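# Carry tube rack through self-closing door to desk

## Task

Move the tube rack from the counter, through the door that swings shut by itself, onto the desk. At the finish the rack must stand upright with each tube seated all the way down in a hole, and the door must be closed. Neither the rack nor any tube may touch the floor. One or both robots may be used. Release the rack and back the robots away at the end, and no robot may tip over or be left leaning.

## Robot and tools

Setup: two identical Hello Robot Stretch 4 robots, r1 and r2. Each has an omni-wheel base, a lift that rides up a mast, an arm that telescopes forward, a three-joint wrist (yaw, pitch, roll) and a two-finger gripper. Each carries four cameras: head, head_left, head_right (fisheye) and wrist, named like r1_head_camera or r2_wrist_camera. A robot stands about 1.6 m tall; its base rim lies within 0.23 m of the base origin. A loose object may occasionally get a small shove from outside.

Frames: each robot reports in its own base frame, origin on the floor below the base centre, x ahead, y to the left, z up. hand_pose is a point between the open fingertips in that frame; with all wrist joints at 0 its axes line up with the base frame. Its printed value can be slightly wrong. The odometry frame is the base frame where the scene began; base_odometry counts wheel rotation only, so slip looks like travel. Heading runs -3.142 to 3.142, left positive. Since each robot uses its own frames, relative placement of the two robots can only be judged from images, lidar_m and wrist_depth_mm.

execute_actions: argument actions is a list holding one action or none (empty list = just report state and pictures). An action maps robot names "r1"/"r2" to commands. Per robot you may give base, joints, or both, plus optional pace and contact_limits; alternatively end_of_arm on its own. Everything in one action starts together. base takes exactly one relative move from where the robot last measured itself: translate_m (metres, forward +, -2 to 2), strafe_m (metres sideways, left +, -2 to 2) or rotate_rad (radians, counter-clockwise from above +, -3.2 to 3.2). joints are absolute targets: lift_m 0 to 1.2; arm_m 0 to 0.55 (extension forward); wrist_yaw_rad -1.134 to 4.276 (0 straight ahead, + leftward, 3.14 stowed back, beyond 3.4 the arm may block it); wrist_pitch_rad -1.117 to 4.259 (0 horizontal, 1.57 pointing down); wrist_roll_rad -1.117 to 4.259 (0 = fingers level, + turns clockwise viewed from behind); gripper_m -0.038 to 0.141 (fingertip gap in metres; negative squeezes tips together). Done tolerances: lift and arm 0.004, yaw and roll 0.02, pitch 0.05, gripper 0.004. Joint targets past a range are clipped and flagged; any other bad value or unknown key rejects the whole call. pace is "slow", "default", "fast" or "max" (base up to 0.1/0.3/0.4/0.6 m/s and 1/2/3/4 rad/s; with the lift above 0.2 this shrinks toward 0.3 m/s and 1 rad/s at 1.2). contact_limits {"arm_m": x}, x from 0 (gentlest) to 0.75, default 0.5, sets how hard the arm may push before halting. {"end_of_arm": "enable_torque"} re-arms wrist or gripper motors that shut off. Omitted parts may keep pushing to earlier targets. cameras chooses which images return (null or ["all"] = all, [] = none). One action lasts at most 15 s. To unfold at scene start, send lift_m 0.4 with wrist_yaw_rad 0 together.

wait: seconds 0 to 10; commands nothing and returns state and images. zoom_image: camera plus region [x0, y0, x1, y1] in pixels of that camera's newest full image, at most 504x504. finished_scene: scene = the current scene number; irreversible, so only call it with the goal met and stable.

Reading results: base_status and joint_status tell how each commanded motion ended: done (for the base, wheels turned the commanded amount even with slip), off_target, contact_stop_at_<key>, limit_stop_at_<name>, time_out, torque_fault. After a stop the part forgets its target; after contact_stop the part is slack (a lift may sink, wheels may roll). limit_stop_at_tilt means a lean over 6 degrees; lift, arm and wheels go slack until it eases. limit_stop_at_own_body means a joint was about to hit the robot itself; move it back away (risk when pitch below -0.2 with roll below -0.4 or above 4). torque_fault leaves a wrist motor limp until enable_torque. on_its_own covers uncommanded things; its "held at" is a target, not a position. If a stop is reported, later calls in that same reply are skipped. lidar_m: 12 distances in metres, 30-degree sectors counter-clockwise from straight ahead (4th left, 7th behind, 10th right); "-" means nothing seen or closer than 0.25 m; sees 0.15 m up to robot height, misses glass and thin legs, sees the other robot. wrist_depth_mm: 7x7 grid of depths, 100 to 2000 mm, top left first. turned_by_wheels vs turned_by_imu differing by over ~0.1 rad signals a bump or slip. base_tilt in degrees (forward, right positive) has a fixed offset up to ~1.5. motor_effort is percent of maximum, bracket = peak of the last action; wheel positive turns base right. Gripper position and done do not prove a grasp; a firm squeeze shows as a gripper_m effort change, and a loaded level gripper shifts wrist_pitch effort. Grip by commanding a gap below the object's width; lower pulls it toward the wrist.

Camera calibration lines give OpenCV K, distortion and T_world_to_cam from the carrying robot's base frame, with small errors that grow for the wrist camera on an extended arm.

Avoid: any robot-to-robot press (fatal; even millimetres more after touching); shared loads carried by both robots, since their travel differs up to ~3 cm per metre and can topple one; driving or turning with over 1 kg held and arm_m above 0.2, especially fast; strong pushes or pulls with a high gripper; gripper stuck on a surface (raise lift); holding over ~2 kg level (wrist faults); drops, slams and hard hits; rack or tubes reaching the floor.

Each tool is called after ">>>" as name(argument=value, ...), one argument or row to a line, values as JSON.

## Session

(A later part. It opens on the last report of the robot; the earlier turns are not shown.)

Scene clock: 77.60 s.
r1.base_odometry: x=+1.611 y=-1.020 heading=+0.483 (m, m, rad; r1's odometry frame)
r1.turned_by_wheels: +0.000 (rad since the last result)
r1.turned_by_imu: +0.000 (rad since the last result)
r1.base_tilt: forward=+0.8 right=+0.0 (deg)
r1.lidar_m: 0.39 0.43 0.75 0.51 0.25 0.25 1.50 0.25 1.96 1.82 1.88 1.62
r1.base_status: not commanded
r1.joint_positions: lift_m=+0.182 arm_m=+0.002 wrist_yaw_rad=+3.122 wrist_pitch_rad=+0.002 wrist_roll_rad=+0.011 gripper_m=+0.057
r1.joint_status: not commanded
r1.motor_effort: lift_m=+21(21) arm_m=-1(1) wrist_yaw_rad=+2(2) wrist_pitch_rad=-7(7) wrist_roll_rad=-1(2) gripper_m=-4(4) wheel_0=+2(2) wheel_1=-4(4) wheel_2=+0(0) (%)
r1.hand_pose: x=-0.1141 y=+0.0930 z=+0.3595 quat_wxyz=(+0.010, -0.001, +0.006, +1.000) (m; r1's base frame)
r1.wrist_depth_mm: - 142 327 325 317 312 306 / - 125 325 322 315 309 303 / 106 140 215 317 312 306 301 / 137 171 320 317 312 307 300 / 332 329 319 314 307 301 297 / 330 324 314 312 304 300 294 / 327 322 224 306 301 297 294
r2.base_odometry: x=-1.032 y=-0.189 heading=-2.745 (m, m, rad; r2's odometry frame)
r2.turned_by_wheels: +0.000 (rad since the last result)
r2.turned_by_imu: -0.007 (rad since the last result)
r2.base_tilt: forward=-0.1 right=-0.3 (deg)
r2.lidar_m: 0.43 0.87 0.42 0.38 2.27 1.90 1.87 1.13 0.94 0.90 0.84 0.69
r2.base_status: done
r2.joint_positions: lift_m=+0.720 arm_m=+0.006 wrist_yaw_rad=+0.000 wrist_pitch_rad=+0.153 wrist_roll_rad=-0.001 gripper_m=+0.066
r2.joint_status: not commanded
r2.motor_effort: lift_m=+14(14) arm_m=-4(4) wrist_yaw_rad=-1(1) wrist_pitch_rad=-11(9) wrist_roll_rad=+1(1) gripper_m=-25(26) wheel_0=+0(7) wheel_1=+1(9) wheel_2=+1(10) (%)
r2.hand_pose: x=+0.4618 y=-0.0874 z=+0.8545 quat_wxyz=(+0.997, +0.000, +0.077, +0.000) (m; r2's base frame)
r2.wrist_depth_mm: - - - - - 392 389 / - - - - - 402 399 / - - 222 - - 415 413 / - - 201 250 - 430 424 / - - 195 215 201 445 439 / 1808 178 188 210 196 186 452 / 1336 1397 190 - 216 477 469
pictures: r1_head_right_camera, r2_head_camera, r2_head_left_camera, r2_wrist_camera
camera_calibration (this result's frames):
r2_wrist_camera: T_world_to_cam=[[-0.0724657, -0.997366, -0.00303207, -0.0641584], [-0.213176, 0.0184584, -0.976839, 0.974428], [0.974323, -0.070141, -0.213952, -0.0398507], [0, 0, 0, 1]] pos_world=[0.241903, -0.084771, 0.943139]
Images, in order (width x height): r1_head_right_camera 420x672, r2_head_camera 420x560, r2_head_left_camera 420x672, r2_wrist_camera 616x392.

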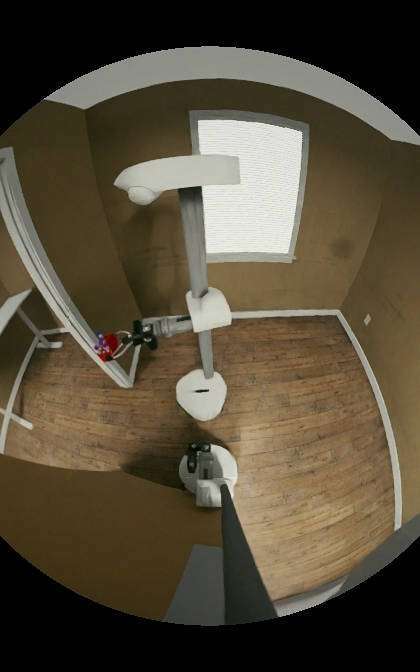

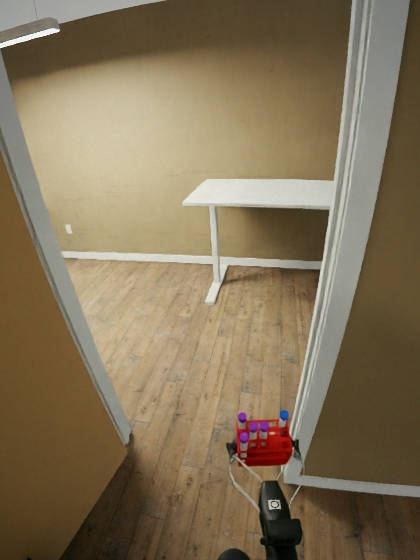

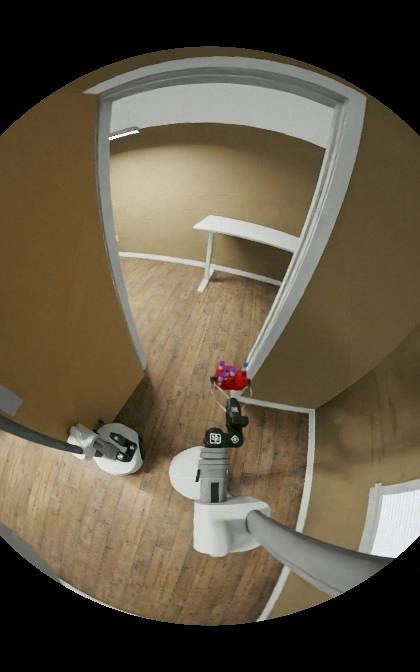

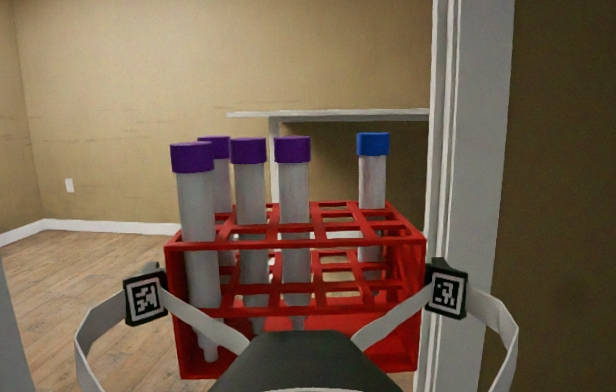

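>>> execute_actions(
  actions=[
    {"r2":{"base":{"strafe_m":0.04}}},
  ],
  cameras=[],
)

>>> execute_actions(
  actions=[
    {"r2":{"base":{"translate_m":1.4},"joints":{"lift_m":0.94},"pace":"fast"}},
  ],
  cameras=["r2_wrist_camera","r2_head_camera"],
)

Scene clock: 83.23 s.
r1.base_odometry: x=+1.611 y=-1.020 heading=+0.483 (m, m, rad; r1's odometry frame)
r1.turned_by_wheels: +0.000 (rad since the last result)
r1.turned_by_imu: +0.000 (rad since the last result)
r1.base_tilt: forward=+0.8 right=+0.1 (deg)
r1.lidar_m: 0.35 0.40 0.68 0.51 0.25 0.25 1.49 0.25 1.95 1.84 1.89 0.49
r1.base_status: not commanded
r1.joint_positions: lift_m=+0.182 arm_m=+0.002 wrist_yaw_rad=+3.122 wrist_pitch_rad=+0.002 wrist_roll_rad=+0.011 gripper_m=+0.057
r1.joint_status: not commanded
r1.motor_effort: lift_m=+21(21) arm_m=-1(1) wrist_yaw_rad=+0(2) wrist_pitch_rad=-7(7) wrist_roll_rad=-2(2) gripper_m=-5(2) wheel_0=+2(2) wheel_1=-4(4) wheel_2=+0(0) (%)
r1.hand_pose: x=-0.1141 y=+0.0930 z=+0.3595 quat_wxyz=(+0.010, -0.001, +0.006, +1.000) (m; r1's base frame)
r1.wrist_depth_mm: - 141 329 324 317 312 307 / - 125 324 320 315 309 304 / 106 140 216 319 314 307 303 / 138 171 320 317 310 306 300 / 332 327 320 315 309 304 297 / 329 322 314 310 304 300 296 / 329 320 224 306 300 297 294
r2.base_odometry: x=-1.016 y=-0.226 heading=-2.745 (m, m, rad; r2's odometry frame)
r2.turned_by_wheels: +0.000 (rad since the last result)
r2.turned_by_imu: -0.001 (rad since the last result)
r2.base_tilt: forward=-0.1 right=-0.2 (deg)
r2.lidar_m: 0.42 0.84 0.38 0.36 2.26 1.89 1.88 1.16 0.97 0.97 0.84 0.69
r2.base_status: done
r2.joint_positions: lift_m=+0.720 arm_m=+0.006 wrist_yaw_rad=+0.000 wrist_pitch_rad=+0.153 wrist_roll_rad=-0.001 gripper_m=+0.066
r2.joint_status: not commanded
r2.motor_effort: lift_m=+14(14) arm_m=-4(5) wrist_yaw_rad=+0(2) wrist_pitch_rad=-10(10) wrist_roll_rad=+0(1) gripper_m=-25(25) wheel_0=+0(7) wheel_1=+2(8) wheel_2=+1(0) (%)
r2.hand_pose: x=+0.4618 y=-0.0874 z=+0.8545 quat_wxyz=(+0.997, +0.000, +0.077, +0.000) (m; r2's base frame)
r2.wrist_depth_mm: - - - - - 413 389 / - - - - - 418 402 / - - - - - 433 415 / - - 202 250 - 436 433 / - - 194 214 200 449 445 / 1808 178 189 211 195 186 462 / 1042 1366 190 - 216 484 480
pictures: none
No camera images: the call's "cameras" was empty. Leave "cameras" out to get every camera's image.

Scene clock: 88.10 s.
r1.base_odometry: x=+1.611 y=-1.020 heading=+0.483 (m, m, rad; r1's odometry frame)
r1.turned_by_wheels: +0.000 (rad since the last result)
r1.turned_by_imu: +0.000 (rad since the last result)
r1.base_tilt: forward=+0.8 right=+0.2 (deg)
r1.lidar_m: 1.55 1.06 1.02 0.51 0.25 0.25 1.50 0.25 1.91 1.82 1.90 1.65
r1.base_status: not commanded
r1.joint_positions: lift_m=+0.182 arm_m=+0.002 wrist_yaw_rad=+3.122 wrist_pitch_rad=+0.002 wrist_roll_rad=+0.011 gripper_m=+0.057
r1.joint_status: not commanded
r1.motor_effort: lift_m=+21(21) arm_m=-1(0) wrist_yaw_rad=+1(0) wrist_pitch_rad=-7(7) wrist_roll_rad=-2(1) gripper_m=-1(2) wheel_0=+2(2) wheel_1=-4(4) wheel_2=+0(0) (%)
r1.hand_pose: x=-0.1141 y=+0.0930 z=+0.3595 quat_wxyz=(+0.010, -0.001, +0.006, +1.000) (m; r1's base frame)
r1.wrist_depth_mm: - 141 325 322 319 310 306 / - 125 324 320 315 309 303 / 106 140 216 319 312 307 304 / 138 171 320 315 310 304 298 / 332 327 320 314 307 303 297 / 330 322 314 312 306 300 296 / 327 320 225 307 301 297 293
r2.base_odometry: x=-2.307 y=-0.768 heading=-2.744 (m, m, rad; r2's odometry frame)
r2.turned_by_wheels: +0.000 (rad since the last result)
r2.turned_by_imu: -0.005 (rad since the last result)
r2.base_tilt: forward=-0.2 right=-0.4 (deg)
r2.lidar_m: 0.44 1.66 2.45 1.12 0.61 0.75 2.94 0.67 0.98 1.28 0.80 0.47
r2.base_status: done
r2.joint_positions: lift_m=+0.940 arm_m=+0.006 wrist_yaw_rad=+0.000 wrist_pitch_rad=+0.153 wrist_roll_rad=-0.001 gripper_m=+0.066
r2.joint_status: all done
r2.motor_effort: lift_m=+23(26) arm_m=-4(4) wrist_yaw_rad=+0(1) wrist_pitch_rad=-9(10) wrist_roll_rad=+1(1) gripper_m=-25(24) wheel_0=+0(5) wheel_1=+2(8) wheel_2=+1(11) (%)
r2.hand_pose: x=+0.4618 y=-0.0874 z=+1.0738 quat_wxyz=(+0.997, +0.000, +0.077, +0.000) (m; r2's base frame)
r2.wrist_depth_mm: 1281 1229 1205 1160 1118 1078 1042 / 1308 1281 1229 1205 1138 1098 1098 / 1366 1336 222 1205 1182 1138 1098 / 1397 1397 200 250 820 917 891 / 1499 1397 194 214 200 559 544 / 1576 178 189 210 195 186 1229 / 1576 1537 190 - 216 1281 1255
pictures: r2_head_camera, r2_wrist_camera
camera_calibration (this result's frames):
r2_wrist_camera: T_world_to_cam=[[-0.0724144, -0.99737, -0.003039, -0.0634959], [-0.213082, 0.0184474, -0.97686, 1.18861], [0.974347, -0.0700912, -0.213858, 0.00696351], [0, 0, 0, 1]] pos_world=[0.241889, -0.0847677, 1.1624]
Images, in order (width x height): r2_head_camera 420x560, r2_wrist_camera 616x392.

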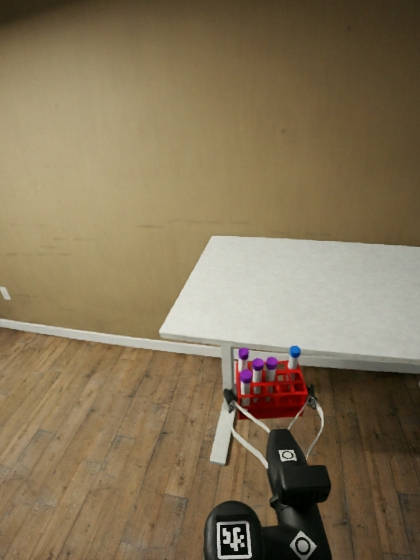

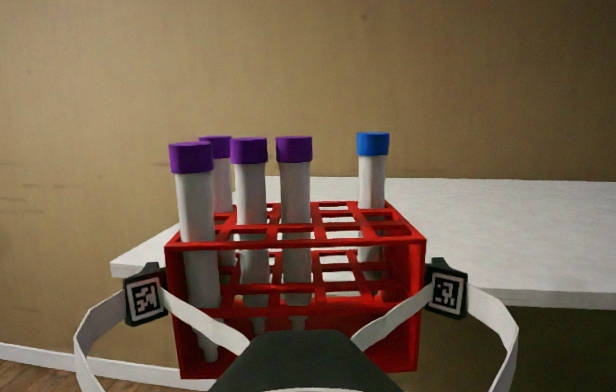

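>>> execute_actions(
  actions=[
    {"r1":{"base":{"strafe_m":-0.5},"pace":"fast"},"r2":{"base":{"rotate_rad":-0.2},"joints":{"lift_m":0.888,"arm_m":0.42}}},
  ],
  cameras=["r2_wrist_camera","r2_head_camera"],
)

Scene clock: 93.33 s.
r1.base_odometry: x=+1.843 y=-1.463 heading=+0.483 (m, m, rad; r1's odometry frame)
r1.turned_by_wheels: +0.000 (rad since the last result)
r1.turned_by_imu: +0.000 (rad since the last result)
r1.base_tilt: forward=+0.7 right=+0.2 (deg)
r1.lidar_m: 1.55 1.60 0.81 0.97 1.26 1.54 1.49 1.52 1.42 1.35 1.39 1.68
r1.base_status: done
r1.joint_positions: lift_m=+0.182 arm_m=+0.002 wrist_yaw_rad=+3.122 wrist_pitch_rad=+0.002 wrist_roll_rad=+0.011 gripper_m=+0.057
r1.joint_status: not commanded
r1.motor_effort: lift_m=+21(21) arm_m=+0(1) wrist_yaw_rad=+2(0) wrist_pitch_rad=-7(7) wrist_roll_rad=-1(2) gripper_m=-4(4) wheel_0=+1(14) wheel_1=+0(13) wheel_2=+0(0) (%)
r1.hand_pose: x=-0.1141 y=+0.0930 z=+0.3595 quat_wxyz=(+0.010, -0.001, +0.006, +1.000) (m; r1's base frame)
r1.wrist_depth_mm: - 141 - - - - 1576 / - 125 1576 - - - 1464 / 106 140 215 1618 - - 1430 / 138 171 1618 1708 - 1983 1397 / 1618 1576 1618 1618 - 1863 1397 / 1060 1025 1060 1336 1756 1708 1336 / 778 798 525 976 1042 1205 1229
r2.base_odometry: x=-2.307 y=-0.768 heading=-2.944 (m, m, rad; r2's odometry frame)
r2.turned_by_wheels: -0.200 (rad since the last result)
r2.turned_by_imu: -0.198 (rad since the last result)
r2.base_tilt: forward=-0.1 right=-0.3 (deg)
r2.lidar_m: 0.68 0.71 2.14 1.93 0.74 0.63 0.78 0.68 0.76 1.28 0.98 0.70
r2.base_status: done
r2.joint_positions: lift_m=+0.888 arm_m=+0.419 wrist_yaw_rad=+0.000 wrist_pitch_rad=+0.153 wrist_roll_rad=-0.001 gripper_m=+0.066
r2.joint_status: all done
r2.motor_effort: lift_m=+14(23) arm_m=+5(5) wrist_yaw_rad=+1(2) wrist_pitch_rad=-9(9) wrist_roll_rad=+1(1) gripper_m=-25(26) wheel_0=+3(6) wheel_1=+1(10) wheel_2=-1(5) (%)
r2.hand_pose: x=+0.8752 y=-0.0874 z=+1.0226 quat_wxyz=(+0.997, +0.000, +0.077, +0.000) (m; r2's base frame)
r2.wrist_depth_mm: 750 759 778 778 778 788 798 / 778 788 798 809 809 809 820 / 809 820 222 820 842 842 854 / 820 750 201 250 554 676 668 / 442 439 194 215 200 421 413 / 310 178 189 210 196 187 296 / 238 240 189 - 216 234 234
pictures: r2_head_camera, r2_wrist_camera
camera_calibration (this result's frames):
r2_wrist_camera: T_world_to_cam=[[-0.072328, -0.997376, -0.00305039, -0.033756], [-0.213037, 0.0184368, -0.97687, 1.22666], [0.974363, -0.0700052, -0.213812, -0.406817], [0, 0, 0, 1]] pos_world=[0.655271, -0.0847624, 1.1112]
Images, in order (width x height): r2_head_camera 420x560, r2_wrist_camera 616x392.

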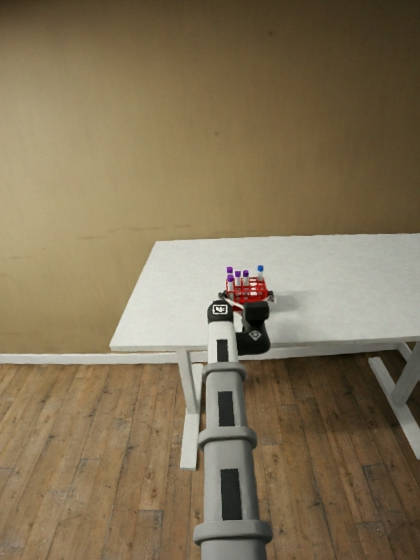

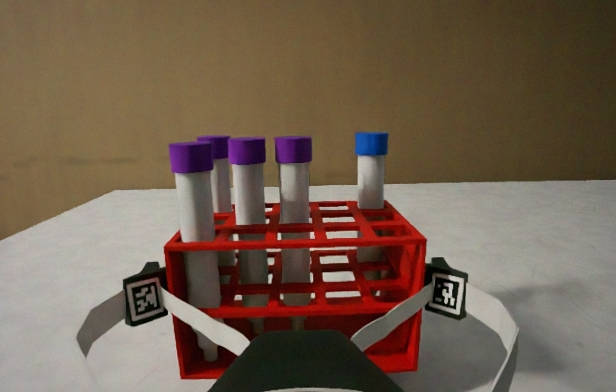

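0.023 above.

>>> execute_actions(
  actions=[
    {"r2":{"joints":{"lift_m":0.865},"pace":"slow"}},
  ],
  cameras=[],
)

>>> execute_actions(
  actions=[
    {"r2":{"joints":{"gripper_m":0.141}}},
  ],
  cameras=[],
)

>>> execute_actions(
  actions=[
    {"r2":{"joints":{"arm_m":0.01},"pace":"fast"}},
  ],
  cameras=["r2_wrist_camera","r1_head_left_camera"],
)

Scene clock: 97.77 s.
r1.base_odometry: x=+1.843 y=-1.463 heading=+0.483 (m, m, rad; r1's odometry frame)
r1.turned_by_wheels: +0.000 (rad since the last result)
r1.turned_by_imu: +0.000 (rad since the last result)
r1.base_tilt: forward=+0.8 right=+0.1 (deg)
r1.lidar_m: 1.55 1.63 1.26 1.21 1.26 1.56 1.49 1.51 1.42 1.33 1.38 1.66
r1.base_status: not commanded
r1.joint_positions: lift_m=+0.182 arm_m=+0.002 wrist_yaw_rad=+3.122 wrist_pitch_rad=+0.002 wrist_roll_rad=+0.011 gripper_m=+0.057
r1.joint_status: not commanded
r1.motor_effort: lift_m=+21(21) arm_m=-1(1) wrist_yaw_rad=+3(1) wrist_pitch_rad=-7(7) wrist_roll_rad=-2(2) gripper_m=-4(2) wheel_0=+1(1) wheel_1=+0(0) wheel_2=+0(0) (%)
r1.hand_pose: x=-0.1141 y=+0.0930 z=+0.3595 quat_wxyz=(+0.010, -0.001, +0.006, +1.000) (m; r1's base frame)
r1.wrist_depth_mm: - 142 - - - - 1661 / - 125 1618 - - - 1464 / 106 140 216 1661 - - 1430 / 138 170 1618 1661 - 1983 1430 / 1576 1618 1661 1661 - 1921 1366 / 1042 1042 1078 1366 1808 1661 1336 / 788 788 525 976 1008 1205 1205
r2.base_odometry: x=-2.307 y=-0.768 heading=-2.944 (m, m, rad; r2's odometry frame)
r2.turned_by_wheels: +0.000 (rad since the last result)
r2.turned_by_imu: -0.001 (rad since the last result)
r2.base_tilt: forward=-0.2 right=-0.3 (deg)
r2.lidar_m: 0.68 0.74 2.14 1.94 0.73 0.61 0.57 0.58 0.77 1.26 0.97 0.73
r2.base_status: not commanded
r2.joint_positions: lift_m=+0.865 arm_m=+0.419 wrist_yaw_rad=+0.000 wrist_pitch_rad=+0.153 wrist_roll_rad=-0.001 gripper_m=+0.066
r2.joint_status: all done
r2.motor_effort: lift_m=+13(15) arm_m=+5(5) wrist_yaw_rad=+1(1) wrist_pitch_rad=-9(8) wrist_roll_rad=+1(1) gripper_m=-25(24) wheel_0=+3(3) wheel_1=+1(1) wheel_2=-1(1) (%)
r2.hand_pose: x=+0.8752 y=-0.0874 z=+0.9996 quat_wxyz=(+0.997, +0.000, +0.077, +0.000) (m; r2's base frame)
r2.wrist_depth_mm: 759 768 759 778 778 798 798 / 778 788 788 798 820 820 820 / 809 820 224 820 831 842 854 / 831 640 202 250 477 591 580 / 382 379 194 213 200 359 355 / 266 178 189 211 196 186 254 / 204 206 190 - 201 202 206
pictures: none
No camera images: the call's "cameras" was empty. Leave "cameras" out to get every camera's image.

Scene clock: 99.57 s.
r1.base_odometry: x=+1.843 y=-1.463 heading=+0.483 (m, m, rad; r1's odometry frame)
r1.turned_by_wheels: +0.000 (rad since the last result)
r1.turned_by_imu: +0.000 (rad since the last result)
r1.base_tilt: forward=+0.9 right=+0.2 (deg)
r1.lidar_m: 1.54 1.62 1.27 1.21 1.26 1.58 1.49 1.53 1.40 1.34 1.38 1.67
r1.base_status: not commanded
r1.joint_positions: lift_m=+0.182 arm_m=+0.002 wrist_yaw_rad=+3.122 wrist_pitch_rad=+0.002 wrist_roll_rad=+0.011 gripper_m=+0.057
r1.joint_status: not commanded
r1.motor_effort: lift_m=+21(21) arm_m=+0(0) wrist_yaw_rad=+0(2) wrist_pitch_rad=-7(7) wrist_roll_rad=-2(1) gripper_m=-3(3) wheel_0=+1(2) wheel_1=+0(0) wheel_2=+0(0) (%)
r1.hand_pose: x=-0.1141 y=+0.0930 z=+0.3595 quat_wxyz=(+0.010, -0.001, +0.006, +1.000) (m; r1's base frame)
r1.wrist_depth_mm: - 141 - - - - 1576 / - 124 1576 - - - 1464 / 106 140 215 1576 - - 1464 / 138 171 1576 1661 - 1921 1397 / 1576 1661 1576 1661 - 1863 1336 / 1042 1025 1078 1366 1756 1708 1308 / 768 798 525 976 1008 1205 1229
r2.base_odometry: x=-2.307 y=-0.768 heading=-2.944 (m, m, rad; r2's odometry frame)
r2.turned_by_wheels: +0.000 (rad since the last result)
r2.turned_by_imu: +0.000 (rad since the last result)
r2.base_tilt: forward=-0.1 right=-0.3 (deg)
r2.lidar_m: 0.68 0.74 2.14 1.94 0.73 0.61 0.55 0.60 0.76 1.27 0.97 0.71
r2.base_status: not commanded
r2.joint_positions: lift_m=+0.865 arm_m=+0.419 wrist_yaw_rad=+0.000 wrist_pitch_rad=+0.152 wrist_roll_rad=-0.001 gripper_m=+0.141
r2.joint_status: all done
r2.motor_effort: lift_m=+13(13) arm_m=+5(5) wrist_yaw_rad=-1(2) wrist_pitch_rad=-6(9) wrist_roll_rad=+1(1) gripper_m=+2(23) wheel_0=+3(3) wheel_1=+1(1) wheel_2=-1(1) (%)
r2.hand_pose: x=+0.8752 y=-0.0874 z=+0.9998 quat_wxyz=(+0.997, +0.000, +0.076, +0.000) (m; r2's base frame)
r2.wrist_depth_mm: 759 759 768 778 788 788 798 / 778 798 788 809 809 820 831 / 809 798 809 809 831 854 842 / 820 647 222 549 539 591 585 / 384 382 206 235 229 364 355 / 268 240 211 204 226 246 257 / 210 208 210 - 212 202 202
pictures: none
No camera images: the call's "cameras" was empty. Leave "cameras" out to get every camera's image.

Scene clock: 101.50 s.
r1.base_odometry: x=+1.843 y=-1.463 heading=+0.483 (m, m, rad; r1's odometry frame)
r1.turned_by_wheels: +0.000 (rad since the last result)
r1.turned_by_imu: +0.000 (rad since the last result)
r1.base_tilt: forward=+0.6 right=+0.0 (deg)
r1.lidar_m: 1.52 1.62 1.30 1.22 1.27 1.54 1.49 1.54 1.41 1.32 1.40 1.66
r1.base_status: not commanded
r1.joint_positions: lift_m=+0.182 arm_m=+0.002 wrist_yaw_rad=+3.122 wrist_pitch_rad=+0.002 wrist_roll_rad=+0.011 gripper_m=+0.057
r1.joint_status: not commanded
r1.motor_effort: lift_m=+21(21) arm_m=-1(0) wrist_yaw_rad=-1(2) wrist_pitch_rad=-7(7) wrist_roll_rad=+0(0) gripper_m=-4(0) wheel_0=+2(1) wheel_1=+1(0) wheel_2=+0(0) (%)
r1.hand_pose: x=-0.1141 y=+0.0930 z=+0.3595 quat_wxyz=(+0.010, -0.001, +0.006, +1.000) (m; r1's base frame)
r1.wrist_depth_mm: - 141 - - - - 1618 / - 125 1576 - - - 1499 / 106 140 216 1661 - - 1464 / 138 170 1576 1661 - 1921 1397 / 1537 1576 1618 1618 - 1808 1366 / 1042 1060 1098 1336 1756 1708 1336 / 768 798 525 976 1042 1229 1229
r2.base_odometry: x=-2.307 y=-0.768 heading=-2.944 (m, m, rad; r2's odometry frame)
r2.turned_by_wheels: +0.000 (rad since the last result)
r2.turned_by_imu: -0.001 (rad since the last result)
r2.base_tilt: forward=-0.2 right=-0.2 (deg)
r2.lidar_m: 0.66 0.73 2.13 1.96 0.72 0.61 0.57 0.62 0.75 1.26 0.96 0.70
r2.base_status: not commanded
r2.joint_positions: lift_m=+0.865 arm_m=+0.011 wrist_yaw_rad=+0.000 wrist_pitch_rad=+0.152 wrist_roll_rad=-0.001 gripper_m=+0.141
r2.joint_status: all done
r2.motor_effort: lift_m=+13(13) arm_m=-5(5) wrist_yaw_rad=+1(1) wrist_pitch_rad=-6(8) wrist_roll_rad=+1(0) gripper_m=+0(2) wheel_0=+2(3) wheel_1=+1(1) wheel_2=-1(1) (%)
r2.hand_pose: x=+0.4669 y=-0.0875 z=+0.9999 quat_wxyz=(+0.997, +0.000, +0.076, +0.000) (m; r2's base frame)
r2.wrist_depth_mm: 1118 1118 1138 1160 1160 1160 1160 / 1160 1160 1160 1182 1205 1182 1205 / 1205 1182 1182 1205 1205 1255 1255 / 1205 654 640 621 621 603 597 / 1255 469 917 1308 473 1336 1336 / 1308 1308 1308 1336 1336 1366 1430 / 1366 1397 991 - 1430 1430 1430
pictures: r1_head_left_camera, r2_wrist_camera
camera_calibration (this result's frames):
r2_wrist_camera: T_world_to_cam=[[-0.0727135, -0.997348, -0.00312398, -0.0632126], [-0.212043, 0.0185199, -0.977085, 1.11728], [0.974551, -0.0703849, -0.212828, -0.0149308], [0, 0, 0, 1]] pos_world=[0.246866, -0.0847878, 1.0883]
Images, in order (width x height): r1_head_left_camera 420x672, r2_wrist_camera 616x392.

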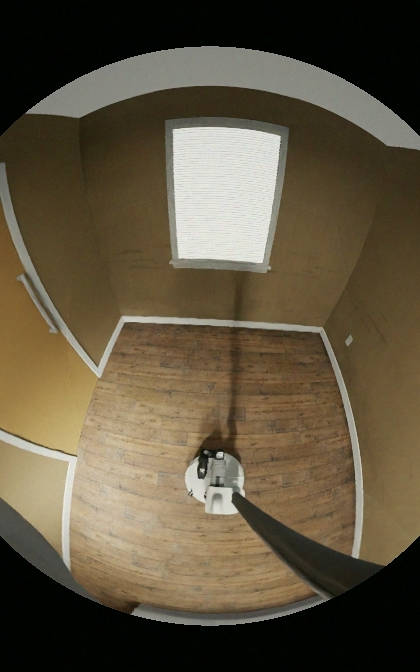

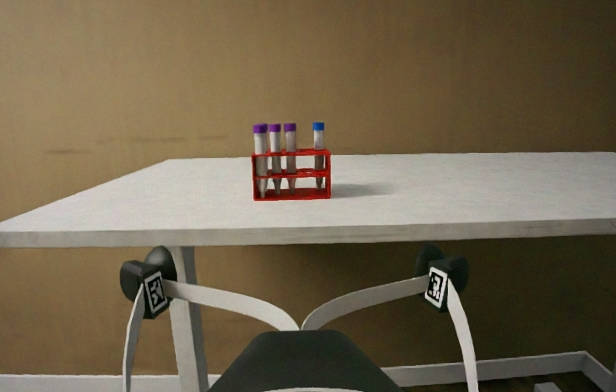

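>>> finished_scene(
  scene=2,
)

The scene is finished: the task was done.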